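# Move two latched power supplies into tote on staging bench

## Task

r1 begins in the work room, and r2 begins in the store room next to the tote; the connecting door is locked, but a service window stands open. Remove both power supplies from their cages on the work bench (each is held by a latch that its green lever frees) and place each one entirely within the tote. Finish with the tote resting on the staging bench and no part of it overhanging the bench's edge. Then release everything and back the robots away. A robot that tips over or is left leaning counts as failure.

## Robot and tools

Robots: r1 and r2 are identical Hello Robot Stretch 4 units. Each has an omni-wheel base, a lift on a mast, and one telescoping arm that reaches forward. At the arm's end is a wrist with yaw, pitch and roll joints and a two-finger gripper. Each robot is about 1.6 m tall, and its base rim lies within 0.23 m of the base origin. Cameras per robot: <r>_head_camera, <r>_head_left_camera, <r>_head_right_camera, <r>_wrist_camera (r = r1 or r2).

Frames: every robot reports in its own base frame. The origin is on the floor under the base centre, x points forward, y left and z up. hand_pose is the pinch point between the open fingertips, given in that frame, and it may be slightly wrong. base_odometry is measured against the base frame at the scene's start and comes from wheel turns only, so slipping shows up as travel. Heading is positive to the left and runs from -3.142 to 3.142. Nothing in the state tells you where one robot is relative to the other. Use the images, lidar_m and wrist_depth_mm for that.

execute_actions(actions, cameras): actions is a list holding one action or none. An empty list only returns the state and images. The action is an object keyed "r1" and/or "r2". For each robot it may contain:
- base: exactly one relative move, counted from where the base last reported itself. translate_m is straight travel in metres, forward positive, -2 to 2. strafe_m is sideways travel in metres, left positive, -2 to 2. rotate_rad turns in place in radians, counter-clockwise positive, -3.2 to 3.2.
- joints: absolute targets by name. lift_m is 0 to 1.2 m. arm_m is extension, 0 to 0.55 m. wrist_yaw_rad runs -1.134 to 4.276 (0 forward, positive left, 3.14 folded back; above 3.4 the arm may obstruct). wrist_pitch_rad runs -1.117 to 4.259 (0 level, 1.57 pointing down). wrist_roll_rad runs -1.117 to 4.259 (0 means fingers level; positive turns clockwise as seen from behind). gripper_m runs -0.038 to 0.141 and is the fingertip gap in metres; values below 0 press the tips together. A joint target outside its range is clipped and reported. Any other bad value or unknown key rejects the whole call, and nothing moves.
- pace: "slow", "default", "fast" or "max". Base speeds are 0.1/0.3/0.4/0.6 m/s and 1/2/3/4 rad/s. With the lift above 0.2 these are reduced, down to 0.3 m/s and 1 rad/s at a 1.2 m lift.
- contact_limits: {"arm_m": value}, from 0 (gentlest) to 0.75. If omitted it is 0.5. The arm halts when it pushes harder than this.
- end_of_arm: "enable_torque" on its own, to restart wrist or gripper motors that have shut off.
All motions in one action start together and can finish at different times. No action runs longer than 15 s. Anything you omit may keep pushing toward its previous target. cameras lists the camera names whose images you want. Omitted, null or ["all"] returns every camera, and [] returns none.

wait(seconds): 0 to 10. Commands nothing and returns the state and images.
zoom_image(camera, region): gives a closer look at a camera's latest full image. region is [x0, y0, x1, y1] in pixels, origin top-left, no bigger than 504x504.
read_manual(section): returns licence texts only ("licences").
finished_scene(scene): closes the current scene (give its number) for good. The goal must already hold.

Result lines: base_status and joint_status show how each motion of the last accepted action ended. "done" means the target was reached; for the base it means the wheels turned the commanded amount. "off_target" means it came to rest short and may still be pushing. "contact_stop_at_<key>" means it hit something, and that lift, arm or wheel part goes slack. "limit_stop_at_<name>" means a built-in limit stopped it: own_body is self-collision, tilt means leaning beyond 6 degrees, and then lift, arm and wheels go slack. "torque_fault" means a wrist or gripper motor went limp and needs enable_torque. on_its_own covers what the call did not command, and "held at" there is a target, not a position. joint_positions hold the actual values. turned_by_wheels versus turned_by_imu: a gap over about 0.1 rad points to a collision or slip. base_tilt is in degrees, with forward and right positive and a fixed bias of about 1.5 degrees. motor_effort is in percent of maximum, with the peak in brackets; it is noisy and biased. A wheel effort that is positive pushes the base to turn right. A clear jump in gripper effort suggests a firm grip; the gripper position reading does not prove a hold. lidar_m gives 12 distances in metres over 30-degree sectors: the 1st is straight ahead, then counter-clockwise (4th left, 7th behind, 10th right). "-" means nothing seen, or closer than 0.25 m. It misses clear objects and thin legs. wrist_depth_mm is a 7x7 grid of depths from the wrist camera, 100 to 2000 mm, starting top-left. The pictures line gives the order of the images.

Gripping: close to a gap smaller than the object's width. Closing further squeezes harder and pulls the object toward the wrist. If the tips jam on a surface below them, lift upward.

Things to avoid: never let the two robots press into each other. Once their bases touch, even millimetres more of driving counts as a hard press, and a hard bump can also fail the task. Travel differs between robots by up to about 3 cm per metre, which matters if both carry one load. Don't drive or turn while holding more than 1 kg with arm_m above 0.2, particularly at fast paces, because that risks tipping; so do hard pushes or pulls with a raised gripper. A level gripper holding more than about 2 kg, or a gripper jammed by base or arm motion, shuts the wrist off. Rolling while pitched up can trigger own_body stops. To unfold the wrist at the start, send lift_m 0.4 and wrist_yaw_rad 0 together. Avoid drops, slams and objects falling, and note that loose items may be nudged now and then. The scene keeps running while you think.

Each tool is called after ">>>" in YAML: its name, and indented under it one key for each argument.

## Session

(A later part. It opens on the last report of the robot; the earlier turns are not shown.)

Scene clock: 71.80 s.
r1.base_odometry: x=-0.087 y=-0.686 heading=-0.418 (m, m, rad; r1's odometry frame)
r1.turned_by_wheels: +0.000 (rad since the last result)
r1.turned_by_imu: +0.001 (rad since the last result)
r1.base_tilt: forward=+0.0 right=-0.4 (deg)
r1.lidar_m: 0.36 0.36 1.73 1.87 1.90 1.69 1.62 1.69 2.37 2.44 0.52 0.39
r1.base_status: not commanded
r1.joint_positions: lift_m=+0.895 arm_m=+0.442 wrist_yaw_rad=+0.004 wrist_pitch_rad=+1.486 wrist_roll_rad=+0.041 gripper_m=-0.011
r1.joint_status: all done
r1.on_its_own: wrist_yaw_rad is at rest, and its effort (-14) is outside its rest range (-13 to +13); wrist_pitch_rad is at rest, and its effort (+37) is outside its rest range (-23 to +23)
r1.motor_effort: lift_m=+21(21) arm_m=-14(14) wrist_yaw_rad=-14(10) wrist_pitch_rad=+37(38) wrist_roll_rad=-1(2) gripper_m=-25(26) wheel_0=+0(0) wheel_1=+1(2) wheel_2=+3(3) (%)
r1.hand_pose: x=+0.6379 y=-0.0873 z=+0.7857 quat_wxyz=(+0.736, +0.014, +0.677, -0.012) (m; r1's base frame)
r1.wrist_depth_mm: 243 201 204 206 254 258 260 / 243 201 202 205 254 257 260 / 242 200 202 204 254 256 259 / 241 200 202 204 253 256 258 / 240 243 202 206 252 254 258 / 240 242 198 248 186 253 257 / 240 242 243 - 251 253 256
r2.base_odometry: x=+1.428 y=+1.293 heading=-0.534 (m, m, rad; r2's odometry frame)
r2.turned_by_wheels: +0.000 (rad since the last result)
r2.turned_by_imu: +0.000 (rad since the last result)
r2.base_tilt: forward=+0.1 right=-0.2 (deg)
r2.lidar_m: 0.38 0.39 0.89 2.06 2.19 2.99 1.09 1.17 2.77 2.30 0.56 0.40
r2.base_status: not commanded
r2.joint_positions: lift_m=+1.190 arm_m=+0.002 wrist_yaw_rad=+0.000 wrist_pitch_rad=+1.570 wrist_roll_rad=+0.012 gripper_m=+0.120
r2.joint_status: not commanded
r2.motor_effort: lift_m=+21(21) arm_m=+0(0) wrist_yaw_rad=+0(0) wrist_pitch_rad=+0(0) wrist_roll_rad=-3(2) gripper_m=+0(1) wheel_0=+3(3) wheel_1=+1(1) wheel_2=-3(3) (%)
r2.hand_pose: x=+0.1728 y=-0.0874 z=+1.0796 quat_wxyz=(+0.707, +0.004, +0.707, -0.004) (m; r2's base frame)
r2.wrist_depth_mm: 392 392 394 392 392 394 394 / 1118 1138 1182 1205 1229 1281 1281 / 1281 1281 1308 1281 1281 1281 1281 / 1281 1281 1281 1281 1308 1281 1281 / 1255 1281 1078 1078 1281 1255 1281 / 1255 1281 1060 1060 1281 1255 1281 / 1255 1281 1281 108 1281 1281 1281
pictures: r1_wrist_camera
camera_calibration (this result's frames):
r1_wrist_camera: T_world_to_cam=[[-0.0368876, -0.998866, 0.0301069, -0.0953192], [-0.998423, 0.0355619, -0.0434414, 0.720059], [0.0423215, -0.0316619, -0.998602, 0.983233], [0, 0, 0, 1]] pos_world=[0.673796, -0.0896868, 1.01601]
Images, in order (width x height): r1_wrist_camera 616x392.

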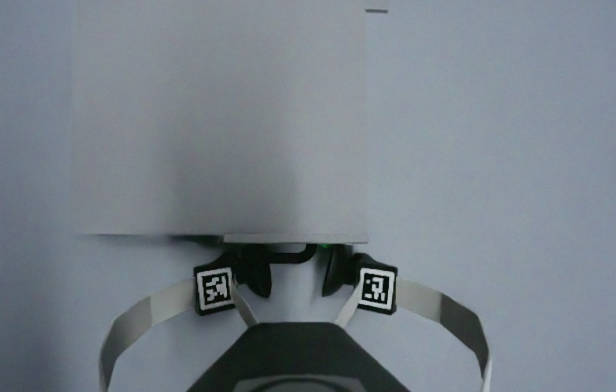

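>>> execute_actions:
  actions:
    - {"r1":{"joints":{"arm_m":0.433},"pace":"slow"}}
  cameras: ["r1_wrist_camera"]

Scene clock: 72.67 s.
r1.base_odometry: x=-0.087 y=-0.686 heading=-0.418 (m, m, rad; r1's odometry frame)
r1.turned_by_wheels: +0.000 (rad since the last result)
r1.turned_by_imu: +0.000 (rad since the last result)
r1.base_tilt: forward=+0.0 right=-0.3 (deg)
r1.lidar_m: 0.35 0.40 1.73 1.86 1.91 1.67 1.61 1.68 2.37 2.43 0.54 0.38
r1.base_status: not commanded
r1.joint_positions: lift_m=+0.895 arm_m=+0.435 wrist_yaw_rad=+0.000 wrist_pitch_rad=+1.500 wrist_roll_rad=+0.040 gripper_m=-0.012
r1.joint_status: all done
r1.motor_effort: lift_m=+21(21) arm_m=-9(14) wrist_yaw_rad=-2(14) wrist_pitch_rad=+0(42) wrist_roll_rad=+0(2) gripper_m=-10(24) wheel_0=+1(2) wheel_1=+1(3) wheel_2=+1(4) (%)
r1.hand_pose: x=+0.6260 y=-0.0874 z=+0.7854 quat_wxyz=(+0.732, +0.015, +0.681, -0.014) (m; r1's base frame)
r1.wrist_depth_mm: 242 199 201 203 253 255 257 / 241 199 200 204 252 255 257 / 240 198 201 203 252 255 256 / 241 199 201 203 250 255 257 / 240 244 246 213 252 255 257 / 241 243 184 192 179 254 257 / 241 241 245 - 252 254 257
r2.base_odometry: x=+1.428 y=+1.293 heading=-0.534 (m, m, rad; r2's odometry frame)
r2.turned_by_wheels: +0.000 (rad since the last result)
r2.turned_by_imu: +0.000 (rad since the last result)
r2.base_tilt: forward=+0.1 right=-0.2 (deg)
r2.lidar_m: 0.38 0.39 0.86 2.04 2.16 2.97 1.09 1.15 2.77 2.30 0.55 0.40
r2.base_status: not commanded
r2.joint_positions: lift_m=+1.190 arm_m=+0.002 wrist_yaw_rad=+0.000 wrist_pitch_rad=+1.570 wrist_roll_rad=+0.012 gripper_m=+0.120
r2.joint_status: not commanded
r2.motor_effort: lift_m=+21(21) arm_m=-1(0) wrist_yaw_rad=+0(0) wrist_pitch_rad=-1(0) wrist_roll_rad=-2(3) gripper_m=-1(1) wheel_0=+2(3) wheel_1=+1(1) wheel_2=-3(3) (%)
r2.hand_pose: x=+0.1728 y=-0.0874 z=+1.0796 quat_wxyz=(+0.707, +0.004, +0.707, -0.004) (m; r2's base frame)
r2.wrist_depth_mm: 392 392 392 392 394 392 394 / 1118 1138 1182 1205 1255 1281 1281 / 1281 1281 1281 1281 1281 1281 1281 / 1281 1308 1281 1255 1281 1281 1281 / 1281 1308 1078 1078 1281 1281 1281 / 1281 1281 1060 1078 1308 1281 1255 / 1281 1281 1281 108 1281 1281 1281
pictures: r1_wrist_camera
camera_calibration (this result's frames):
r1_wrist_camera: T_world_to_cam=[[-0.0396738, -0.998742, 0.0306743, -0.0945276], [-0.998794, 0.0387497, -0.0301553, 0.698267], [0.0289288, -0.0318337, -0.999074, 0.992175], [0, 0, 0, 1]] pos_world=[0.664972, -0.0898817, 1.01521]
Images, in order (width x height): r1_wrist_camera 616x392.

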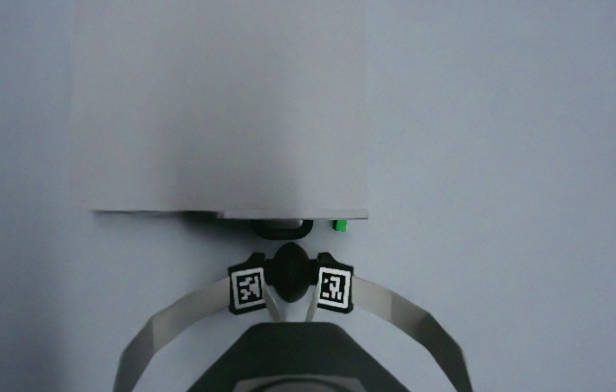

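>>> execute_actions:
  actions:
    - {"r1":{"base":{"strafe_m":0.005},"joints":{"arm_m":0.17,"lift_m":0.90,"wrist_roll_rad":1.57,"gripper_m":0.022}}}
  cameras: []

>>> execute_actions:
  actions:
    - {"r1":{"joints":{"wrist_pitch_rad":0.6}}}
  cameras: []

>>> execute_actions:
  actions:
    - {"r1":{"joints":{"lift_m":0.805,"arm_m":0.19}}}
  cameras: ["r1_wrist_camera","r2_head_camera","r1_head_camera"]

>>> zoom_image:
  camera: "r2_head_camera"
  region: [235, 180, 295, 220]

Scene clock: 75.37 s.
r1.base_odometry: x=-0.085 y=-0.682 heading=-0.418 (m, m, rad; r1's odometry frame)
r1.turned_by_wheels: +0.000 (rad since the last result)
r1.turned_by_imu: +0.000 (rad since the last result)
r1.base_tilt: forward=+0.0 right=-0.4 (deg)
r1.lidar_m: 0.35 0.36 1.73 1.84 1.90 1.67 1.62 1.68 2.35 2.43 0.52 0.40
r1.base_status: done
r1.joint_positions: lift_m=+0.900 arm_m=+0.172 wrist_yaw_rad=+0.000 wrist_pitch_rad=+1.500 wrist_roll_rad=+1.570 gripper_m=+0.022
r1.joint_status: all done
r1.motor_effort: lift_m=+23(23) arm_m=-9(8) wrist_yaw_rad=+0(1) wrist_pitch_rad=-1(1) wrist_roll_rad=+0(6) gripper_m=-4(12) wheel_0=-1(5) wheel_1=+0(7) wheel_2=+1(1) (%)
r1.hand_pose: x=+0.3628 y=-0.0874 z=+0.7903 quat_wxyz=(+0.518, +0.517, +0.482, -0.482) (m; r1's base frame)
r1.wrist_depth_mm: 247 247 247 976 976 991 960 / 248 248 249 991 1008 991 976 / 251 251 250 991 1008 991 991 / 252 252 251 1008 798 788 788 / 256 254 253 1025 809 798 1008 / 256 256 188 212 187 809 1008 / 259 258 257 - 1025 1025 1042
r2.base_odometry: x=+1.428 y=+1.293 heading=-0.534 (m, m, rad; r2's odometry frame)
r2.turned_by_wheels: +0.000 (rad since the last result)
r2.turned_by_imu: +0.001 (rad since the last result)
r2.base_tilt: forward=+0.1 right=-0.2 (deg)
r2.lidar_m: 0.38 0.40 0.88 2.07 2.15 2.95 1.10 1.17 2.78 2.31 0.54 0.38
r2.base_status: not commanded
r2.joint_positions: lift_m=+1.190 arm_m=+0.002 wrist_yaw_rad=+0.000 wrist_pitch_rad=+1.570 wrist_roll_rad=+0.012 gripper_m=+0.120
r2.joint_status: not commanded
r2.motor_effort: lift_m=+21(21) arm_m=+0(1) wrist_yaw_rad=+0(0) wrist_pitch_rad=+0(0) wrist_roll_rad=-3(2) gripper_m=+0(1) wheel_0=+3(3) wheel_1=+1(1) wheel_2=-3(3) (%)
r2.hand_pose: x=+0.1728 y=-0.0874 z=+1.0796 quat_wxyz=(+0.707, +0.004, +0.707, -0.004) (m; r2's base frame)
r2.wrist_depth_mm: 392 392 394 392 394 394 394 / 1118 1138 1182 1205 1255 1281 1281 / 1281 1281 1281 1281 1281 1281 1281 / 1281 1281 1281 1281 1281 1281 1281 / 1281 1281 1078 1060 1308 1281 1281 / 1255 1255 1078 1060 1281 1281 1308 / 1281 1281 1281 108 1281 1255 1281
pictures: none
No camera images: the call's "cameras" was empty. Leave "cameras" out to get every camera's image.

Scene clock: 76.43 s.
r1.base_odometry: x=-0.085 y=-0.682 heading=-0.418 (m, m, rad; r1's odometry frame)
r1.turned_by_wheels: +0.000 (rad since the last result)
r1.turned_by_imu: +0.000 (rad since the last result)
r1.base_tilt: forward=-0.1 right=-0.4 (deg)
r1.lidar_m: 0.35 0.37 1.74 1.86 1.91 1.69 1.61 1.70 2.32 2.46 0.53 0.37
r1.base_status: not commanded
r1.joint_positions: lift_m=+0.900 arm_m=+0.172 wrist_yaw_rad=+0.000 wrist_pitch_rad=+0.602 wrist_roll_rad=+1.570 gripper_m=+0.022
r1.joint_status: all done
r1.motor_effort: lift_m=+23(23) arm_m=-9(9) wrist_yaw_rad=-2(1) wrist_pitch_rad=-7(12) wrist_roll_rad=+0(0) gripper_m=-5(3) wheel_0=-1(1) wheel_1=+0(0) wheel_2=+1(1) (%)
r1.hand_pose: x=+0.5802 y=-0.0874 z=+0.9146 quat_wxyz=(+0.676, +0.675, +0.210, -0.210) (m; r1's base frame)
r1.wrist_depth_mm: - - 634 442 342 276 241 / - - 627 442 342 277 243 / - - 627 445 343 278 244 / - - 564 392 345 279 243 / - - 535 359 345 281 245 / - - 187 211 187 279 244 / - - - - 336 266 244
r2.base_odometry: x=+1.428 y=+1.293 heading=-0.534 (m, m, rad; r2's odometry frame)
r2.turned_by_wheels: +0.000 (rad since the last result)
r2.turned_by_imu: +0.000 (rad since the last result)
r2.base_tilt: forward=+0.1 right=-0.2 (deg)
r2.lidar_m: 0.36 0.37 0.87 2.07 2.14 2.93 1.07 1.19 2.79 2.33 0.58 0.41
r2.base_status: not commanded
r2.joint_positions: lift_m=+1.190 arm_m=+0.002 wrist_yaw_rad=+0.000 wrist_pitch_rad=+1.570 wrist_roll_rad=+0.012 gripper_m=+0.120
r2.joint_status: not commanded
r2.motor_effort: lift_m=+21(21) arm_m=+0(0) wrist_yaw_rad=+0(0) wrist_pitch_rad=-1(0) wrist_roll_rad=-2(2) gripper_m=+0(0) wheel_0=+3(3) wheel_1=+1(1) wheel_2=-3(3) (%)
r2.hand_pose: x=+0.1728 y=-0.0874 z=+1.0796 quat_wxyz=(+0.707, +0.004, +0.707, -0.004) (m; r2's base frame)
r2.wrist_depth_mm: 392 392 392 394 394 394 394 / 1118 1138 1182 1205 1229 1281 1281 / 1281 1281 1281 1281 1281 1281 1281 / 1281 1281 1281 1281 1281 1281 1281 / 1281 1281 1078 1078 1281 1308 1281 / 1255 1281 1078 1078 1281 1281 1281 / 1281 1281 1255 108 1281 1281 1255
pictures: none
No camera images: the call's "cameras" was empty. Leave "cameras" out to get every camera's image.

Scene clock: 77.83 s.
r1.base_odometry: x=-0.085 y=-0.682 heading=-0.418 (m, m, rad; r1's odometry frame)
r1.turned_by_wheels: +0.000 (rad since the last result)
r1.turned_by_imu: +0.000 (rad since the last result)
r1.base_tilt: forward=-0.1 right=-0.4 (deg)
r1.lidar_m: 0.36 0.39 1.73 1.84 1.90 1.66 1.62 1.70 2.36 2.43 0.53 0.38
r1.base_status: not commanded
r1.joint_positions: lift_m=+0.805 arm_m=+0.188 wrist_yaw_rad=+0.000 wrist_pitch_rad=+0.602 wrist_roll_rad=+1.570 gripper_m=+0.022
r1.joint_status: all done
r1.motor_effort: lift_m=+18(21) arm_m=+9(7) wrist_yaw_rad=-2(1) wrist_pitch_rad=-5(7) wrist_roll_rad=+0(1) gripper_m=-4(4) wheel_0=-1(1) wheel_1=+0(0) wheel_2=+1(1) (%)
r1.hand_pose: x=+0.5970 y=-0.0874 z=+0.8200 quat_wxyz=(+0.676, +0.675, +0.210, -0.210) (m; r1's base frame)
r1.wrist_depth_mm: - - 413 290 226 182 - / - - 418 294 226 183 163 / - - 415 294 228 185 164 / - - 336 289 229 185 164 / - - 317 285 229 185 165 / - - 188 212 188 185 164 / - - 477 - 222 176 -
r2.base_odometry: x=+1.428 y=+1.293 heading=-0.534 (m, m, rad; r2's odometry frame)
r2.turned_by_wheels: +0.000 (rad since the last result)
r2.turned_by_imu: +0.000 (rad since the last result)
r2.base_tilt: forward=+0.2 right=-0.2 (deg)
r2.lidar_m: 0.38 0.40 0.89 2.04 2.14 2.98 1.08 1.17 2.76 2.27 0.58 0.40
r2.base_status: not commanded
r2.joint_positions: lift_m=+1.190 arm_m=+0.002 wrist_yaw_rad=+0.000 wrist_pitch_rad=+1.570 wrist_roll_rad=+0.012 gripper_m=+0.120
r2.joint_status: not commanded
r2.motor_effort: lift_m=+21(21) arm_m=+0(0) wrist_yaw_rad=+0(0) wrist_pitch_rad=+0(0) wrist_roll_rad=+1(2) gripper_m=-1(1) wheel_0=+3(2) wheel_1=+1(1) wheel_2=-3(3) (%)
r2.hand_pose: x=+0.1728 y=-0.0874 z=+1.0796 quat_wxyz=(+0.707, +0.004, +0.707, -0.004) (m; r2's base frame)
r2.wrist_depth_mm: 392 392 392 394 394 397 394 / 1118 1138 1182 1205 1229 1281 1281 / 1281 1281 1281 1281 1308 1281 1281 / 1281 1281 1281 1281 1281 1281 1255 / 1255 1281 1078 1060 1281 1281 1281 / 1281 1281 1078 1060 1281 1281 1281 / 1255 1255 1255 108 1281 1281 1255
pictures: r1_head_camera, r1_wrist_camera, r2_head_camera
camera_calibration (this result's frames):
r1_wrist_camera: T_world_to_cam=[[-0.593563, -0.00357658, -0.80478, 1.00604], [-0.0348774, 0.999165, 0.0212833, 0.136621], [0.804032, 0.0407016, -0.593192, 0.238334], [0, 0, 0, 1]] pos_world=[0.410282, -0.142609, 0.948108]
Images, in order (width x height): r1_head_camera 420x560, r1_wrist_camera 616x392, r2_head_camera 420x560.

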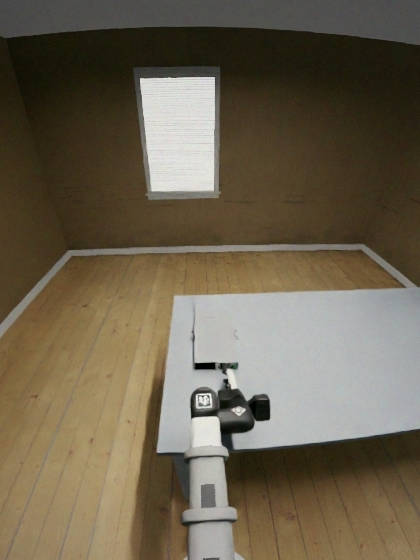

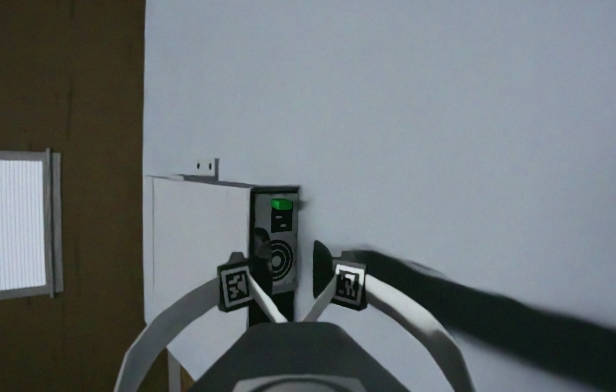

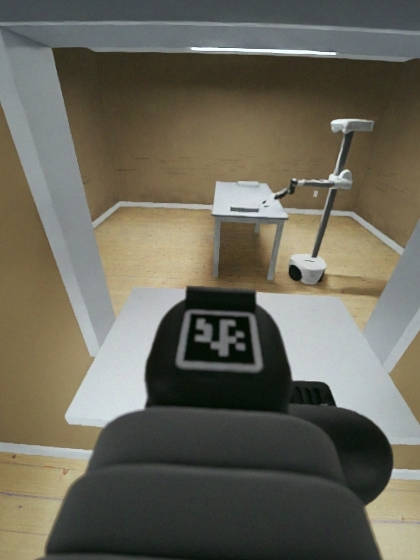

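Region (235, 180, 295, 220) of r2_head_camera's 420x560 image, scaled by 8.400, with more detail than that image has.

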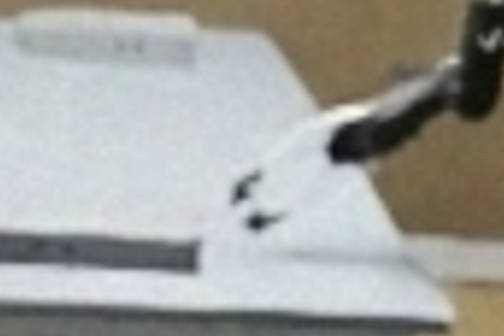

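>>> execute_actions:
  actions:
    - {"r1":{"joints":{"arm_m":0.215},"contact_limits":{"arm_m":0.05},"pace":"slow"}}
  cameras: ["r1_wrist_camera","r2_head_camera"]

>>> zoom_image:
  camera: "r1_wrist_camera"
  region: [200, 170, 400, 320]

>>> zoom_image:
  camera: "r2_head_camera"
  region: [245, 190, 285, 218]

Scene clock: 79.27 s.
r1.base_odometry: x=-0.085 y=-0.682 heading=-0.418 (m, m, rad; r1's odometry frame)
r1.turned_by_wheels: +0.000 (rad since the last result)
r1.turned_by_imu: +0.000 (rad since the last result)
r1.base_tilt: forward=-0.1 right=-0.3 (deg)
r1.lidar_m: 0.35 0.37 1.72 1.85 1.89 1.67 1.61 1.69 2.38 2.45 0.54 0.38
r1.base_status: not commanded
r1.joint_positions: lift_m=+0.805 arm_m=+0.213 wrist_yaw_rad=+0.000 wrist_pitch_rad=+0.602 wrist_roll_rad=+1.570 gripper_m=+0.022
r1.joint_status: all done
r1.motor_effort: lift_m=+18(18) arm_m=+9(8) wrist_yaw_rad=-1(1) wrist_pitch_rad=-7(7) wrist_roll_rad=+0(1) gripper_m=-5(4) wheel_0=-1(1) wheel_1=+0(0) wheel_2=+1(1) (%)
r1.contact_limits: arm_m 0.05
r1.hand_pose: x=+0.6220 y=-0.0874 z=+0.8200 quat_wxyz=(+0.676, +0.675, +0.210, -0.210) (m; r1's base frame)
r1.wrist_depth_mm: - - 415 293 226 182 - / - - 415 293 227 183 162 / - - 418 296 228 185 163 / - - 334 273 229 185 164 / - - 315 265 229 185 164 / - - 187 213 187 186 164 / - - 477 - 224 176 -
r2.base_odometry: x=+1.428 y=+1.293 heading=-0.534 (m, m, rad; r2's odometry frame)
r2.turned_by_wheels: +0.000 (rad since the last result)
r2.turned_by_imu: +0.000 (rad since the last result)
r2.base_tilt: forward=+0.2 right=-0.2 (deg)
r2.lidar_m: 0.37 0.40 0.87 2.06 2.14 2.95 1.09 1.18 2.79 2.31 0.59 0.41
r2.base_status: not commanded
r2.joint_positions: lift_m=+1.190 arm_m=+0.002 wrist_yaw_rad=+0.000 wrist_pitch_rad=+1.570 wrist_roll_rad=+0.012 gripper_m=+0.120
r2.joint_status: not commanded
r2.motor_effort: lift_m=+21(21) arm_m=+0(1) wrist_yaw_rad=+0(0) wrist_pitch_rad=+0(0) wrist_roll_rad=-2(2) gripper_m=-1(1) wheel_0=+3(3) wheel_1=+1(1) wheel_2=-2(3) (%)
r2.hand_pose: x=+0.1728 y=-0.0874 z=+1.0796 quat_wxyz=(+0.707, +0.004, +0.707, -0.004) (m; r2's base frame)
r2.wrist_depth_mm: 392 394 394 394 392 394 394 / 1118 1138 1182 1205 1229 1281 1281 / 1281 1281 1281 1281 1281 1281 1281 / 1281 1281 1281 1255 1281 1308 1281 / 1281 1281 1078 1060 1281 1281 1281 / 1281 1281 1060 1078 1281 1281 1281 / 1255 1281 1281 108 1281 1281 1255
pictures: r1_wrist_camera, r2_head_camera
camera_calibration (this result's frames):
r1_wrist_camera: T_world_to_cam=[[-0.593563, -0.00357667, -0.80478, 1.02087], [-0.0348774, 0.999165, 0.0212832, 0.137492], [0.804032, 0.0407015, -0.593192, 0.218247], [0, 0, 0, 1]] pos_world=[0.435266, -0.142609, 0.948108]
Images, in order (width x height): r1_wrist_camera 616x392, r2_head_camera 420x560.

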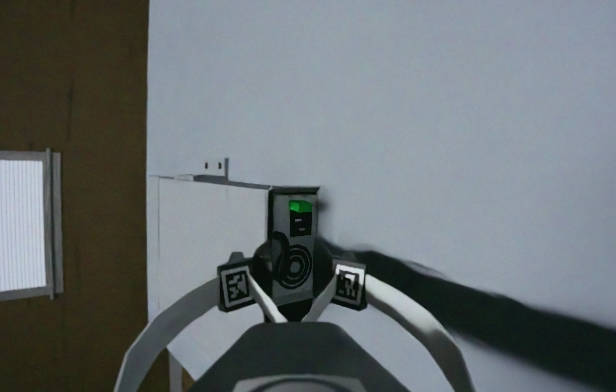

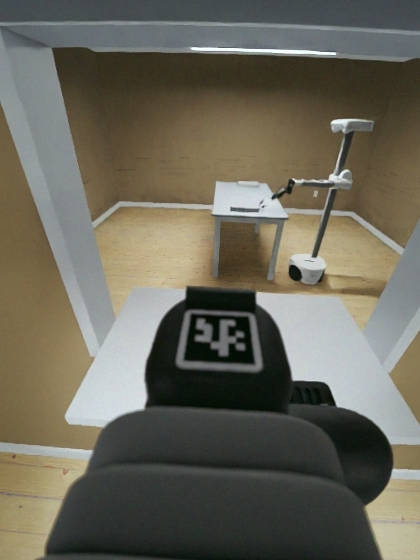

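Region (200, 170, 400, 320) of r1_wrist_camera's 616x392 image, scaled by 2.520; it fills the top 378 rows of this view, and the rest is white.

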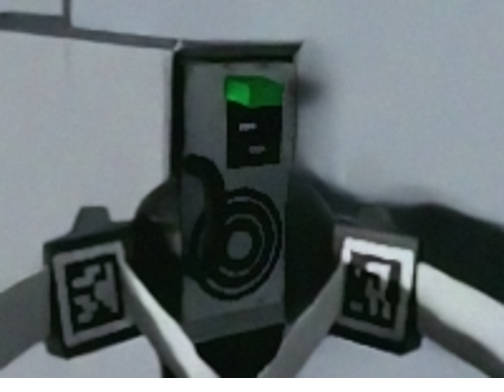

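Region (245, 190, 285, 218) of r2_head_camera's 420x560 image, scaled by 12.600, with more detail than that image has; it fills the top 353 rows of this view, and the rest is white.

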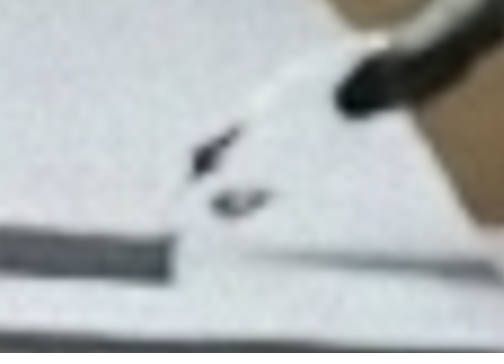

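>>> execute_actions:
  actions:
    - {"r1":{"base":{"strafe_m":-0.005},"joints":{"gripper_m":0.01,"lift_m":0.809},"pace":"slow"}}
  cameras: ["r1_wrist_camera"]

>>> zoom_image:
  camera: "r1_wrist_camera"
  region: [200, 170, 400, 320]

Scene clock: 80.40 s.
r1.base_odometry: x=-0.087 y=-0.686 heading=-0.418 (m, m, rad; r1's odometry frame)
r1.turned_by_wheels: +0.000 (rad since the last result)
r1.turned_by_imu: +0.000 (rad since the last result)
r1.base_tilt: forward=+0.0 right=-0.3 (deg)
r1.lidar_m: 0.36 0.36 1.73 1.86 1.90 1.69 1.61 1.71 2.37 2.44 0.53 0.37
r1.base_status: done
r1.joint_positions: lift_m=+0.809 arm_m=+0.213 wrist_yaw_rad=+0.000 wrist_pitch_rad=+0.602 wrist_roll_rad=+1.570 gripper_m=+0.010
r1.joint_status: all done
r1.motor_effort: lift_m=+23(23) arm_m=+9(9) wrist_yaw_rad=-1(1) wrist_pitch_rad=-6(6) wrist_roll_rad=+1(0) gripper_m=-5(6) wheel_0=+2(5) wheel_1=+0(0) wheel_2=+0(0) (%)
r1.hand_pose: x=+0.6220 y=-0.0874 z=+0.8236 quat_wxyz=(+0.676, +0.675, +0.210, -0.210) (m; r1's base frame)
r1.wrist_depth_mm: - - 424 298 229 186 - / - - 424 300 230 187 166 / - - 424 300 231 188 167 / - - 366 277 234 188 167 / - - 325 258 234 189 167 / - - 188 193 212 189 167 / - - 488 - 226 181 -
r2.base_odometry: x=+1.428 y=+1.293 heading=-0.534 (m, m, rad; r2's odometry frame)
r2.turned_by_wheels: +0.000 (rad since the last result)
r2.turned_by_imu: +0.000 (rad since the last result)
r2.base_tilt: forward=+0.1 right=-0.1 (deg)
r2.lidar_m: 0.37 0.41 0.89 2.05 2.16 2.97 1.09 1.15 2.80 2.28 0.56 0.39
r2.base_status: not commanded
r2.joint_positions: lift_m=+1.190 arm_m=+0.002 wrist_yaw_rad=+0.000 wrist_pitch_rad=+1.570 wrist_roll_rad=+0.012 gripper_m=+0.120
r2.joint_status: not commanded
r2.motor_effort: lift_m=+21(21) arm_m=+0(0) wrist_yaw_rad=+0(0) wrist_pitch_rad=+0(0) wrist_roll_rad=-1(3) gripper_m=+0(1) wheel_0=+3(3) wheel_1=+1(1) wheel_2=-3(2) (%)
r2.hand_pose: x=+0.1728 y=-0.0874 z=+1.0796 quat_wxyz=(+0.707, +0.004, +0.707, -0.004) (m; r2's base frame)
r2.wrist_depth_mm: 392 392 392 392 394 394 397 / 1118 1160 1182 1205 1229 1281 1281 / 1281 1281 1281 1281 1281 1281 1281 / 1281 1281 1281 1281 1281 1281 1281 / 1281 1281 1078 1078 1281 1281 1281 / 1255 1281 1078 1060 1281 1308 1281 / 1281 1255 1281 108 1281 1281 1281
pictures: r1_wrist_camera
camera_calibration (this result's frames):
r1_wrist_camera: T_world_to_cam=[[-0.593563, -0.00357675, -0.80478, 1.02376], [-0.0348776, 0.999165, 0.0212832, 0.137416], [0.804032, 0.0407017, -0.593192, 0.220379], [0, 0, 0, 1]] pos_world=[0.435267, -0.142609, 0.951704]
Images, in order (width x height): r1_wrist_camera 616x392.

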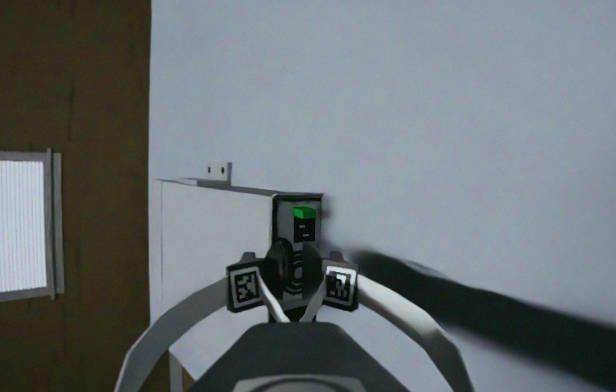

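Region (200, 170, 400, 320) of r1_wrist_camera's 616x392 image, scaled by 2.520; it fills the top 378 rows of this view, and the rest is white.

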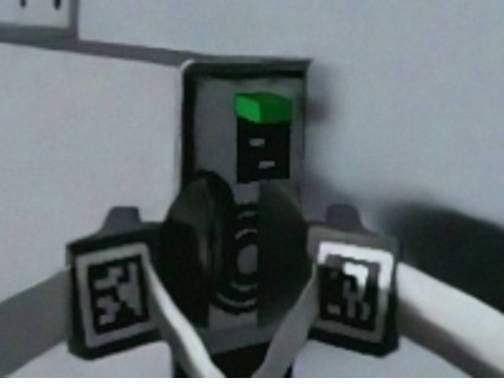

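>>> execute_actions:
  actions:
    - {"r1":{"joints":{"arm_m":0.223,"lift_m":0.804},"contact_limits":{"arm_m":0.05},"pace":"slow"}}
  cameras: ["r1_wrist_camera"]

>>> zoom_image:
  camera: "r1_wrist_camera"
  region: [200, 170, 400, 320]

Scene clock: 81.40 s.
r1.base_odometry: x=-0.087 y=-0.686 heading=-0.418 (m, m, rad; r1's odometry frame)
r1.turned_by_wheels: +0.000 (rad since the last result)
r1.turned_by_imu: +0.000 (rad since the last result)
r1.base_tilt: forward=+0.0 right=-0.4 (deg)
r1.lidar_m: 0.35 0.40 1.73 1.86 1.91 1.66 1.61 1.69 2.37 2.44 0.52 0.38
r1.base_status: not commanded
r1.joint_positions: lift_m=+0.804 arm_m=+0.221 wrist_yaw_rad=+0.000 wrist_pitch_rad=+0.602 wrist_roll_rad=+1.570 gripper_m=+0.010
r1.joint_status: all done
r1.motor_effort: lift_m=+18(22) arm_m=+9(12) wrist_yaw_rad=-2(2) wrist_pitch_rad=-7(6) wrist_roll_rad=+1(1) gripper_m=-4(5) wheel_0=+2(2) wheel_1=+0(0) wheel_2=+0(0) (%)
r1.contact_limits: arm_m 0.05
r1.hand_pose: x=+0.6300 y=-0.0874 z=+0.8191 quat_wxyz=(+0.676, +0.675, +0.210, -0.210) (m; r1's base frame)
r1.wrist_depth_mm: - - 413 290 224 181 - / - - 415 293 225 182 161 / - - 415 293 227 183 162 / - - 357 271 227 184 163 / - - 317 247 227 184 163 / - - 187 195 208 184 163 / - - 473 - 221 176 -
r2.base_odometry: x=+1.428 y=+1.293 heading=-0.534 (m, m, rad; r2's odometry frame)
r2.turned_by_wheels: +0.000 (rad since the last result)
r2.turned_by_imu: +0.000 (rad since the last result)
r2.base_tilt: forward=+0.1 right=-0.1 (deg)
r2.lidar_m: 0.38 0.39 0.88 2.05 2.14 2.94 1.10 1.19 2.77 2.27 0.57 0.40
r2.base_status: not commanded
r2.joint_positions: lift_m=+1.190 arm_m=+0.002 wrist_yaw_rad=+0.000 wrist_pitch_rad=+1.570 wrist_roll_rad=+0.012 gripper_m=+0.120
r2.joint_status: not commanded
r2.motor_effort: lift_m=+21(21) arm_m=+0(0) wrist_yaw_rad=+0(0) wrist_pitch_rad=-1(1) wrist_roll_rad=-1(2) gripper_m=-1(1) wheel_0=+3(2) wheel_1=+1(1) wheel_2=-3(3) (%)
r2.hand_pose: x=+0.1728 y=-0.0874 z=+1.0796 quat_wxyz=(+0.707, +0.004, +0.707, -0.004) (m; r2's base frame)
r2.wrist_depth_mm: 392 392 394 394 394 394 394 / 1118 1138 1182 1205 1229 1281 1281 / 1281 1308 1281 1281 1281 1281 1281 / 1281 1281 1281 1281 1281 1281 1281 / 1281 1281 1078 1078 1281 1281 1281 / 1281 1281 1078 1078 1255 1281 1281 / 1281 1281 1281 108 1281 1255 1281
pictures: r1_wrist_camera
camera_calibration (this result's frames):
r1_wrist_camera: T_world_to_cam=[[-0.593563, -0.00357663, -0.80478, 1.02483], [-0.0348774, 0.999165, 0.0212832, 0.137792], [0.804032, 0.0407015, -0.593192, 0.211235], [0, 0, 0, 1]] pos_world=[0.443266, -0.142609, 0.947132]
Images, in order (width x height): r1_wrist_camera 616x392.

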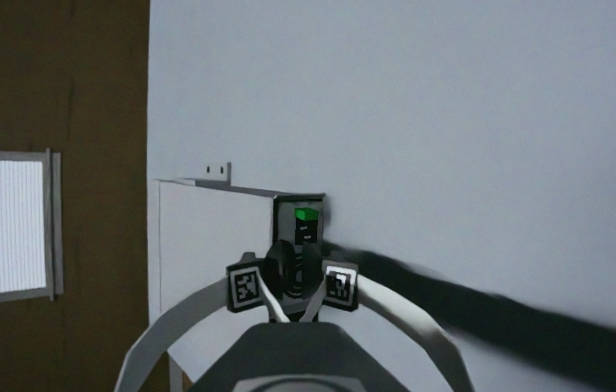

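Region (200, 170, 400, 320) of r1_wrist_camera's 616x392 image, scaled by 2.520; it fills the top 378 rows of this view, and the rest is white.

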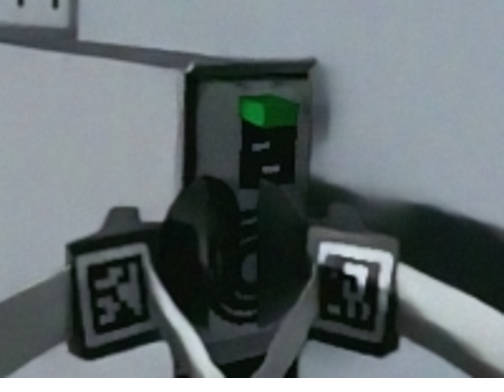

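>>> execute_actions:
  actions:
    - {"r1":{"joints":{"arm_m":0.228,"lift_m":0.800,"gripper_m":0.0},"contact_limits":{"arm_m":0.05},"pace":"slow"}}
  cameras: ["r1_wrist_camera"]

>>> zoom_image:
  camera: "r1_wrist_camera"
  region: [200, 170, 400, 320]

Scene clock: 82.37 s.
r1.base_odometry: x=-0.087 y=-0.686 heading=-0.418 (m, m, rad; r1's odometry frame)
r1.turned_by_wheels: +0.000 (rad since the last result)
r1.turned_by_imu: +0.000 (rad since the last result)
r1.base_tilt: forward=+0.0 right=-0.4 (deg)
r1.lidar_m: 0.35 0.36 1.72 1.86 1.92 1.67 1.60 1.68 2.34 2.44 0.52 0.38
r1.base_status: not commanded
r1.joint_positions: lift_m=+0.800 arm_m=+0.226 wrist_yaw_rad=+0.000 wrist_pitch_rad=+0.602 wrist_roll_rad=+1.570 gripper_m=+0.000
r1.joint_status: all done
r1.motor_effort: lift_m=+17(17) arm_m=+9(11) wrist_yaw_rad=-1(2) wrist_pitch_rad=-5(6) wrist_roll_rad=+2(0) gripper_m=-5(4) wheel_0=+3(2) wheel_1=+0(0) wheel_2=+0(0) (%)
r1.contact_limits: arm_m 0.05
r1.hand_pose: x=+0.6351 y=-0.0874 z=+0.8152 quat_wxyz=(+0.676, +0.675, +0.210, -0.209) (m; r1's base frame)
r1.wrist_depth_mm: - - 404 283 220 177 - / - - 407 285 220 178 158 / - - 407 287 221 179 159 / - - 347 265 222 180 159 / - - 306 243 223 180 160 / - - 185 190 203 180 160 / - - 357 - 216 173 -
r2.base_odometry: x=+1.428 y=+1.293 heading=-0.534 (m, m, rad; r2's odometry frame)
r2.turned_by_wheels: +0.000 (rad since the last result)
r2.turned_by_imu: +0.000 (rad since the last result)
r2.base_tilt: forward=+0.2 right=-0.2 (deg)
r2.lidar_m: 0.37 0.40 0.90 2.08 2.13 2.92 1.10 1.19 2.77 2.29 0.57 0.40
r2.base_status: not commanded
r2.joint_positions: lift_m=+1.190 arm_m=+0.002 wrist_yaw_rad=+0.000 wrist_pitch_rad=+1.570 wrist_roll_rad=+0.012 gripper_m=+0.120
r2.joint_status: not commanded
r2.motor_effort: lift_m=+22(21) arm_m=-1(0) wrist_yaw_rad=+0(0) wrist_pitch_rad=+0(0) wrist_roll_rad=-1(1) gripper_m=-2(1) wheel_0=+2(3) wheel_1=+1(1) wheel_2=-3(3) (%)
r2.hand_pose: x=+0.1728 y=-0.0874 z=+1.0796 quat_wxyz=(+0.707, +0.004, +0.707, -0.004) (m; r2's base frame)
r2.wrist_depth_mm: 389 392 394 392 394 394 394 / 1118 1138 1182 1205 1229 1281 1281 / 1281 1255 1281 1281 1281 1308 1281 / 1281 1281 1255 1281 1281 1281 1281 / 1255 1255 1078 1078 1281 1281 1281 / 1281 1281 1060 1078 1281 1281 1281 / 1281 1281 1281 108 1281 1281 1281
pictures: r1_wrist_camera
camera_calibration (this result's frames):
r1_wrist_camera: T_world_to_cam=[[-0.593182, -0.00357663, -0.805061, 1.0247], [-0.0348874, 0.999165, 0.0212667, 0.138071], [0.804312, 0.0407015, -0.592811, 0.204362], [0, 0, 0, 1]] pos_world=[0.448279, -0.142609, 0.943157]
Images, in order (width x height): r1_wrist_camera 616x392.

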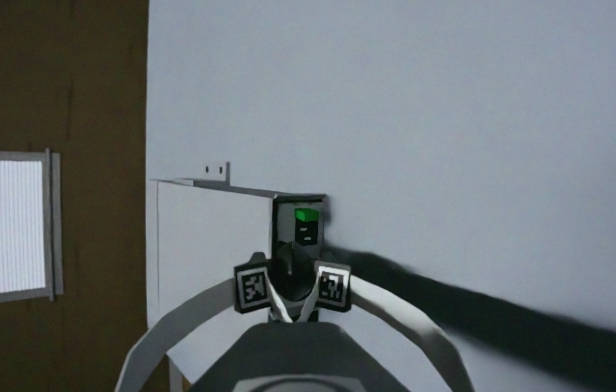

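Region (200, 170, 400, 320) of r1_wrist_camera's 616x392 image, scaled by 2.520; it fills the top 378 rows of this view, and the rest is white.

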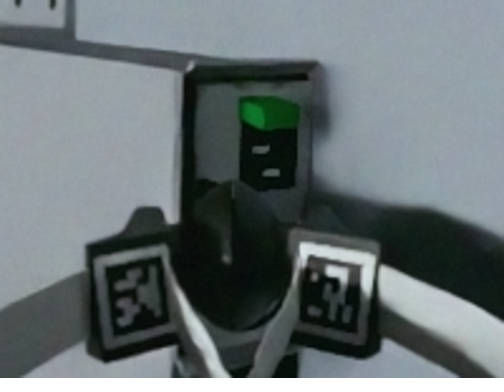

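>>> execute_actions:
  actions:
    - {"r1":{"joints":{"arm_m":0.234,"lift_m":0.796,"gripper_m":-0.036},"contact_limits":{"arm_m":0.05},"pace":"slow"}}
  cameras: ["r1_wrist_camera"]

>>> zoom_image:
  camera: "r1_wrist_camera"
  region: [200, 170, 400, 320]

Scene clock: 83.87 s.
r1.base_odometry: x=-0.087 y=-0.686 heading=-0.418 (m, m, rad; r1's odometry frame)
r1.turned_by_wheels: +0.000 (rad since the last result)
r1.turned_by_imu: +0.000 (rad since the last result)
r1.base_tilt: forward=+0.0 right=-0.3 (deg)
r1.lidar_m: 0.37 0.38 1.73 1.86 1.90 1.67 1.62 1.69 2.36 2.43 0.54 0.38
r1.base_status: not commanded
r1.joint_positions: lift_m=+0.796 arm_m=+0.232 wrist_yaw_rad=-0.001 wrist_pitch_rad=+0.602 wrist_roll_rad=+1.570 gripper_m=-0.035
r1.joint_status: all done
r1.motor_effort: lift_m=+18(17) arm_m=+10(14) wrist_yaw_rad=+0(6) wrist_pitch_rad=-8(7) wrist_roll_rad=+0(1) gripper_m=-18(20) wheel_0=+2(2) wheel_1=+1(1) wheel_2=-1(1) (%)
r1.contact_limits: arm_m 0.05
r1.hand_pose: x=+0.6408 y=-0.0876 z=+0.8110 quat_wxyz=(+0.676, +0.675, +0.210, -0.210) (m; r1's base frame)
r1.wrist_depth_mm: - - 394 277 214 174 - / - - 394 279 216 175 155 / - - 397 282 216 175 156 / - - 338 259 217 176 156 / - - 297 236 218 177 156 / - - 182 198 180 172 156 / - - 345 - 212 167 -
r2.base_odometry: x=+1.428 y=+1.293 heading=-0.534 (m, m, rad; r2's odometry frame)
r2.turned_by_wheels: +0.000 (rad since the last result)
r2.turned_by_imu: +0.000 (rad since the last result)
r2.base_tilt: forward=+0.2 right=-0.2 (deg)
r2.lidar_m: 0.38 0.40 0.88 2.05 2.13 2.94 1.10 1.18 2.77 2.30 0.57 0.41
r2.base_status: not commanded
r2.joint_positions: lift_m=+1.190 arm_m=+0.002 wrist_yaw_rad=+0.000 wrist_pitch_rad=+1.570 wrist_roll_rad=+0.012 gripper_m=+0.120
r2.joint_status: not commanded
r2.motor_effort: lift_m=+21(21) arm_m=+0(0) wrist_yaw_rad=+0(0) wrist_pitch_rad=+0(0) wrist_roll_rad=-3(2) gripper_m=-1(2) wheel_0=+3(2) wheel_1=+1(1) wheel_2=-2(2) (%)
r2.hand_pose: x=+0.1728 y=-0.0874 z=+1.0796 quat_wxyz=(+0.707, +0.004, +0.707, -0.004) (m; r2's base frame)
r2.wrist_depth_mm: 392 392 394 392 392 392 394 / 1118 1138 1182 1205 1229 1281 1308 / 1281 1281 1281 1255 1308 1308 1281 / 1281 1281 1281 1281 1281 1281 1281 / 1281 1281 1078 1078 1308 1281 1281 / 1255 1281 1060 1078 1281 1255 1281 / 1255 1281 1281 108 1281 1281 1281
pictures: r1_wrist_camera
camera_calibration (this result's frames):
r1_wrist_camera: T_world_to_cam=[[-0.593863, -0.00318123, -0.80456, 1.02482], [-0.0342044, 0.999188, 0.0212962, 0.138057], [0.803839, 0.0401665, -0.593489, 0.198141], [0, 0, 0, 1]] pos_world=[0.454048, -0.142643, 0.939181]
Images, in order (width x height): r1_wrist_camera 616x392.

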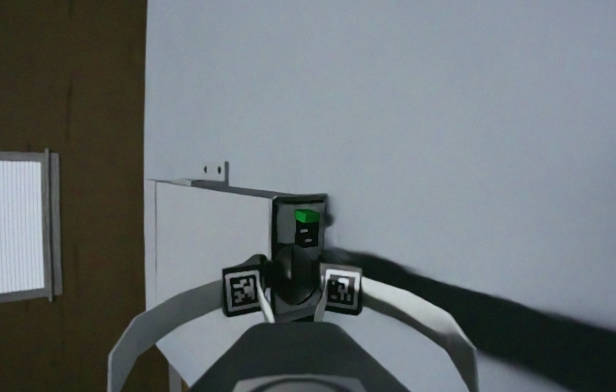

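Region (200, 170, 400, 320) of r1_wrist_camera's 616x392 image, scaled by 2.520; it fills the top 378 rows of this view, and the rest is white.

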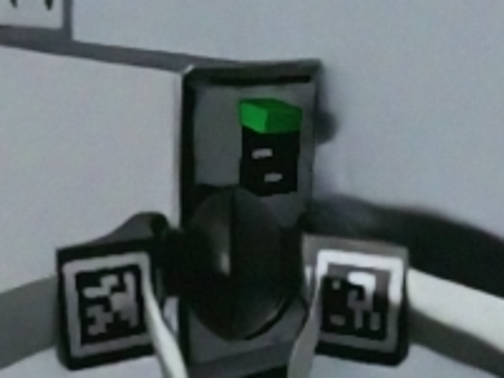

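Lever still in. Pull.

>>> execute_actions:
  actions:
    - {"r1":{"joints":{"arm_m":0.215},"pace":"slow"}}
  cameras: ["r1_wrist_camera"]

Scene clock: 85.10 s.
r1.base_odometry: x=-0.087 y=-0.686 heading=-0.418 (m, m, rad; r1's odometry frame)
r1.turned_by_wheels: +0.000 (rad since the last result)
r1.turned_by_imu: +0.000 (rad since the last result)
r1.base_tilt: forward=-0.1 right=-0.3 (deg)
r1.lidar_m: 0.36 0.39 1.72 1.85 1.89 1.68 1.62 1.69 2.37 2.45 0.54 0.39
r1.base_status: not commanded
r1.joint_positions: lift_m=+0.796 arm_m=+0.217 wrist_yaw_rad=+0.000 wrist_pitch_rad=+0.602 wrist_roll_rad=+1.570 gripper_m=-0.035
r1.joint_status: all done
r1.motor_effort: lift_m=+17(18) arm_m=-10(10) wrist_yaw_rad=-2(1) wrist_pitch_rad=-7(8) wrist_roll_rad=-1(3) gripper_m=-20(18) wheel_0=+2(2) wheel_1=+1(1) wheel_2=+0(1) (%)
r1.hand_pose: x=+0.6253 y=-0.0875 z=+0.8110 quat_wxyz=(+0.676, +0.675, +0.210, -0.210) (m; r1's base frame)
r1.wrist_depth_mm: - - 394 277 215 173 - / - - 394 279 216 174 154 / - - 399 281 216 175 156 / - - 336 264 216 176 156 / - - 294 251 218 176 156 / - - 183 198 180 172 156 / - - 345 - 211 167 -
r2.base_odometry: x=+1.428 y=+1.293 heading=-0.534 (m, m, rad; r2's odometry frame)
r2.turned_by_wheels: +0.000 (rad since the last result)
r2.turned_by_imu: +0.000 (rad since the last result)
r2.base_tilt: forward=+0.1 right=-0.2 (deg)
r2.lidar_m: 0.36 0.40 0.89 2.05 2.17 2.95 1.09 1.15 2.77 2.30 0.57 0.39
r2.base_status: not commanded
r2.joint_positions: lift_m=+1.190 arm_m=+0.002 wrist_yaw_rad=+0.000 wrist_pitch_rad=+1.570 wrist_roll_rad=+0.012 gripper_m=+0.120
r2.joint_status: not commanded
r2.motor_effort: lift_m=+21(21) arm_m=-1(0) wrist_yaw_rad=+0(0) wrist_pitch_rad=+0(0) wrist_roll_rad=-1(2) gripper_m=-1(2) wheel_0=+3(3) wheel_1=+1(1) wheel_2=-3(3) (%)
r2.hand_pose: x=+0.1728 y=-0.0874 z=+1.0796 quat_wxyz=(+0.707, +0.004, +0.707, -0.004) (m; r2's base frame)
r2.wrist_depth_mm: 392 392 392 394 392 394 394 / 1118 1138 1182 1182 1229 1281 1281 / 1281 1281 1281 1281 1281 1255 1281 / 1281 1281 1255 1281 1281 1281 1281 / 1255 1281 1078 1078 1281 1281 1308 / 1281 1281 1078 1060 1255 1281 1281 / 1281 1281 1281 108 1281 1281 1281
pictures: r1_wrist_camera
camera_calibration (this result's frames):
r1_wrist_camera: T_world_to_cam=[[-0.593686, -0.00344439, -0.80469, 1.01559], [-0.0346516, 0.999173, 0.0212885, 0.137706], [0.803951, 0.0405224, -0.593314, 0.210415], [0, 0, 0, 1]] pos_world=[0.438552, -0.14262, 0.939149]
Images, in order (width x height): r1_wrist_camera 616x392.

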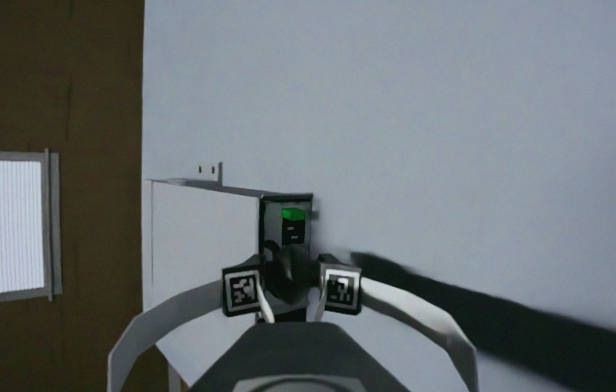

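>>> execute_actions:
  actions:
    - {"r1":{"joints":{"lift_m":0.935,"gripper_m":0.014,"arm_m":0.20}}}
  cameras: []

>>> execute_actions:
  actions:
    - {"r1":{"joints":{"arm_m":0.325,"wrist_pitch_rad":1.1}}}
  cameras: ["r1_wrist_camera"]

>>> zoom_image:
  camera: "r1_wrist_camera"
  region: [200, 170, 400, 320]

Scene clock: 87.20 s.
r1.base_odometry: x=-0.087 y=-0.686 heading=-0.418 (m, m, rad; r1's odometry frame)
r1.turned_by_wheels: +0.000 (rad since the last result)
r1.turned_by_imu: +0.000 (rad since the last result)
r1.base_tilt: forward=+0.0 right=-0.4 (deg)
r1.lidar_m: 0.35 0.36 1.74 1.86 1.89 1.68 1.62 1.71 2.37 2.44 0.53 0.38
r1.base_status: not commanded
r1.joint_positions: lift_m=+0.935 arm_m=+0.202 wrist_yaw_rad=+0.000 wrist_pitch_rad=+0.602 wrist_roll_rad=+1.570 gripper_m=+0.014
r1.joint_status: all done
r1.motor_effort: lift_m=+22(24) arm_m=-9(7) wrist_yaw_rad=-2(1) wrist_pitch_rad=-6(7) wrist_roll_rad=-1(0) gripper_m=-4(19) wheel_0=+3(2) wheel_1=+1(2) wheel_2=+0(0) (%)
r1.hand_pose: x=+0.6103 y=-0.0874 z=+0.9496 quat_wxyz=(+0.676, +0.675, +0.210, -0.210) (m; r1's base frame)
r1.wrist_depth_mm: - - 699 496 382 309 272 / - - 715 500 384 310 273 / - - 715 504 387 312 271 / - - 723 462 364 315 271 / - - 723 397 364 315 271 / - - 190 209 186 314 272 / - - - - 370 298 274
r2.base_odometry: x=+1.428 y=+1.293 heading=-0.534 (m, m, rad; r2's odometry frame)
r2.turned_by_wheels: +0.000 (rad since the last result)
r2.turned_by_imu: +0.001 (rad since the last result)
r2.base_tilt: forward=+0.1 right=-0.2 (deg)
r2.lidar_m: 0.38 0.39 0.89 2.04 2.14 2.94 1.10 1.18 2.78 2.29 0.56 0.40
r2.base_status: not commanded
r2.joint_positions: lift_m=+1.190 arm_m=+0.002 wrist_yaw_rad=+0.000 wrist_pitch_rad=+1.570 wrist_roll_rad=+0.012 gripper_m=+0.120
r2.joint_status: not commanded
r2.motor_effort: lift_m=+21(21) arm_m=+0(0) wrist_yaw_rad=+0(0) wrist_pitch_rad=+0(1) wrist_roll_rad=-3(1) gripper_m=-1(1) wheel_0=+3(3) wheel_1=+1(1) wheel_2=-3(2) (%)
r2.hand_pose: x=+0.1728 y=-0.0874 z=+1.0796 quat_wxyz=(+0.707, +0.004, +0.707, -0.004) (m; r2's base frame)
r2.wrist_depth_mm: 392 392 394 394 394 394 394 / 1118 1160 1182 1205 1255 1281 1308 / 1255 1281 1281 1281 1255 1281 1281 / 1281 1281 1281 1281 1281 1281 1281 / 1281 1281 1078 1060 1281 1308 1281 / 1255 1255 1078 1060 1255 1281 1281 / 1281 1281 1255 108 1255 1281 1281
pictures: none
No camera images: the call's "cameras" was empty. Leave "cameras" out to get every camera's image.

Scene clock: 88.60 s.
r1.base_odometry: x=-0.087 y=-0.686 heading=-0.418 (m, m, rad; r1's odometry frame)
r1.turned_by_wheels: +0.000 (rad since the last result)
r1.turned_by_imu: +0.000 (rad since the last result)
r1.base_tilt: forward=+0.0 right=-0.3 (deg)
r1.lidar_m: 0.36 0.40 1.73 1.85 1.90 1.68 1.61 1.70 2.38 2.43 0.54 0.39
r1.base_status: not commanded
r1.joint_positions: lift_m=+0.935 arm_m=+0.323 wrist_yaw_rad=+0.000 wrist_pitch_rad=+1.101 wrist_roll_rad=+1.570 gripper_m=+0.014
r1.joint_status: all done
r1.motor_effort: lift_m=+23(23) arm_m=+9(11) wrist_yaw_rad=-1(2) wrist_pitch_rad=-4(7) wrist_roll_rad=-1(1) gripper_m=-4(5) wheel_0=+2(2) wheel_1=+1(1) wheel_2=+0(0) (%)
r1.hand_pose: x=+0.6250 y=-0.0874 z=+0.8558 quat_wxyz=(+0.603, +0.602, +0.370, -0.370) (m; r1's base frame)
r1.wrist_depth_mm: 442 392 347 310 283 259 245 / 445 394 349 312 286 263 245 / 449 394 353 317 287 263 247 / 389 347 307 312 289 265 247 / 389 338 298 283 291 266 247 / 389 342 189 196 186 267 250 / 466 345 314 - 290 264 253
r2.base_odometry: x=+1.428 y=+1.293 heading=-0.534 (m, m, rad; r2's odometry frame)
r2.turned_by_wheels: +0.000 (rad since the last result)
r2.turned_by_imu: +0.000 (rad since the last result)
r2.base_tilt: forward=+0.1 right=-0.2 (deg)
r2.lidar_m: 0.35 0.40 0.90 2.06 2.14 2.97 1.07 1.17 2.78 2.33 0.57 0.39
r2.base_status: not commanded
r2.joint_positions: lift_m=+1.190 arm_m=+0.002 wrist_yaw_rad=+0.000 wrist_pitch_rad=+1.570 wrist_roll_rad=+0.012 gripper_m=+0.120
r2.joint_status: not commanded
r2.motor_effort: lift_m=+21(21) arm_m=+0(0) wrist_yaw_rad=+0(0) wrist_pitch_rad=-1(0) wrist_roll_rad=-2(0) gripper_m=-1(1) wheel_0=+3(3) wheel_1=+1(1) wheel_2=-3(3) (%)
r2.hand_pose: x=+0.1728 y=-0.0874 z=+1.0796 quat_wxyz=(+0.707, +0.004, +0.707, -0.004) (m; r2's base frame)
r2.wrist_depth_mm: 392 392 392 392 394 392 394 / 1118 1138 1182 1182 1229 1281 1281 / 1255 1281 1281 1281 1281 1281 1281 / 1281 1281 1281 1255 1281 1281 1281 / 1281 1281 1078 1078 1281 1281 1281 / 1255 1281 1078 1060 1281 1281 1255 / 1281 1255 1281 108 1281 1281 1281
pictures: r1_wrist_camera
camera_calibration (this result's frames):
r1_wrist_camera: T_world_to_cam=[[-0.906133, -0.00368947, -0.422977, 0.920023], [-0.0205807, 0.999162, 0.0353742, 0.11582], [0.422493, 0.0407589, -0.905449, 0.742812], [0, 0, 0, 1]] pos_world=[0.522214, -0.142605, 1.05763]
Images, in order (width x height): r1_wrist_camera 616x392.

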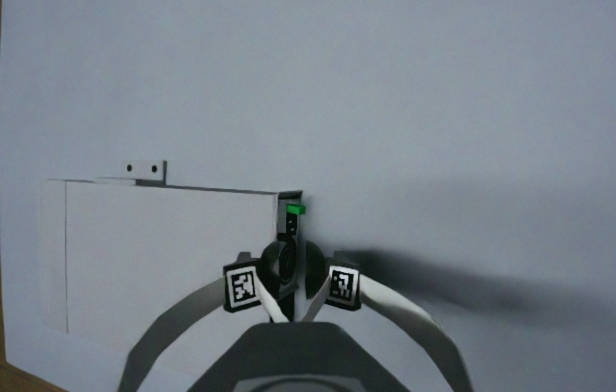

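Region (200, 170, 400, 320) of r1_wrist_camera's 616x392 image, scaled by 2.520; it fills the top 378 rows of this view, and the rest is white.

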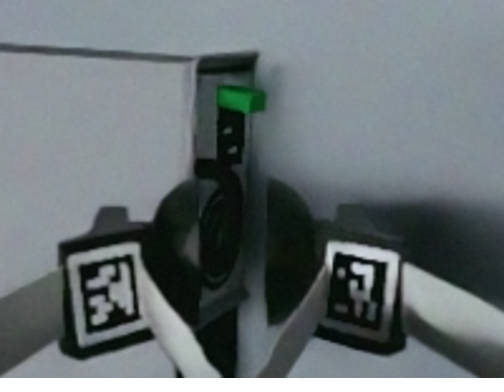

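>>> execute_actions:
  actions:
    - {"r1":{"joints":{"lift_m":0.918},"pace":"slow"}}
  cameras: ["r1_wrist_camera"]

>>> zoom_image:
  camera: "r1_wrist_camera"
  region: [200, 170, 400, 320]

Scene clock: 89.63 s.
r1.base_odometry: x=-0.087 y=-0.686 heading=-0.418 (m, m, rad; r1's odometry frame)
r1.turned_by_wheels: +0.000 (rad since the last result)
r1.turned_by_imu: +0.000 (rad since the last result)
r1.base_tilt: forward=-0.1 right=-0.4 (deg)
r1.lidar_m: 0.35 0.38 1.72 1.86 1.90 1.68 1.62 1.69 2.37 2.44 0.52 0.39
r1.base_status: not commanded
r1.joint_positions: lift_m=+0.918 arm_m=+0.323 wrist_yaw_rad=+0.000 wrist_pitch_rad=+1.101 wrist_roll_rad=+1.570 gripper_m=+0.014
r1.joint_status: all done
r1.motor_effort: lift_m=+18(21) arm_m=+9(9) wrist_yaw_rad=-2(2) wrist_pitch_rad=-3(3) wrist_roll_rad=+1(0) gripper_m=-4(5) wheel_0=+2(2) wheel_1=+1(1) wheel_2=+0(0) (%)
r1.hand_pose: x=+0.6250 y=-0.0874 z=+0.8392 quat_wxyz=(+0.603, +0.602, +0.370, -0.370) (m; r1's base frame)
r1.wrist_depth_mm: 418 373 329 294 270 245 231 / 421 373 329 297 270 247 232 / 427 375 332 298 272 248 233 / 364 327 287 296 273 250 236 / 362 315 281 268 274 252 236 / 364 319 189 195 186 252 236 / 439 310 294 - 273 248 237
r2.base_odometry: x=+1.428 y=+1.293 heading=-0.534 (m, m, rad; r2's odometry frame)
r2.turned_by_wheels: +0.000 (rad since the last result)
r2.turned_by_imu: +0.000 (rad since the last result)
r2.base_tilt: forward=+0.1 right=-0.2 (deg)
r2.lidar_m: 0.38 0.40 0.88 2.04 2.14 2.96 1.08 1.17 2.79 2.28 0.54 0.41
r2.base_status: not commanded
r2.joint_positions: lift_m=+1.190 arm_m=+0.002 wrist_yaw_rad=+0.000 wrist_pitch_rad=+1.570 wrist_roll_rad=+0.012 gripper_m=+0.120
r2.joint_status: not commanded
r2.motor_effort: lift_m=+21(21) arm_m=+0(0) wrist_yaw_rad=+0(0) wrist_pitch_rad=+0(0) wrist_roll_rad=-3(2) gripper_m=+1(0) wheel_0=+3(3) wheel_1=+1(1) wheel_2=-3(2) (%)
r2.hand_pose: x=+0.1728 y=-0.0874 z=+1.0796 quat_wxyz=(+0.707, +0.004, +0.707, -0.004) (m; r2's base frame)
r2.wrist_depth_mm: 392 392 394 392 394 394 397 / 1098 1138 1182 1182 1229 1281 1281 / 1281 1281 1281 1255 1281 1308 1281 / 1308 1281 1281 1281 1281 1281 1308 / 1281 1281 1078 1078 1281 1281 1308 / 1255 1281 1078 1078 1255 1281 1281 / 1255 1255 1281 108 1281 1281 1308
pictures: r1_wrist_camera
camera_calibration (this result's frames):
r1_wrist_camera: T_world_to_cam=[[-0.906133, -0.00368906, -0.422977, 0.913002], [-0.0205804, 0.999162, 0.0353744, 0.116407], [0.422492, 0.0407589, -0.90545, 0.727782], [0, 0, 0, 1]] pos_world=[0.522215, -0.142605, 1.04103]
Images, in order (width x height): r1_wrist_camera 616x392.

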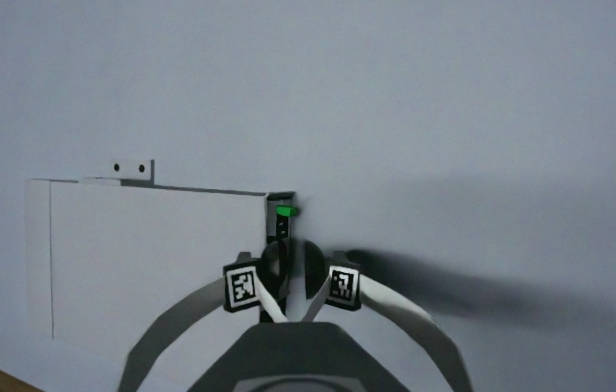

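Region (200, 170, 400, 320) of r1_wrist_camera's 616x392 image, scaled by 2.520; it fills the top 378 rows of this view, and the rest is white.

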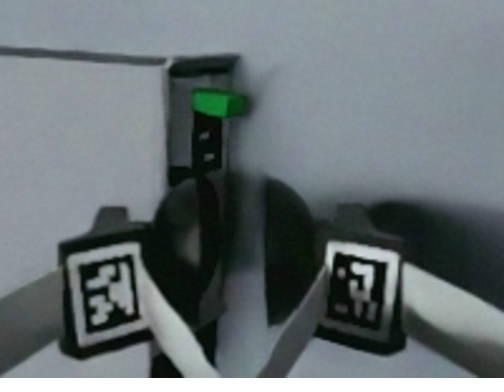

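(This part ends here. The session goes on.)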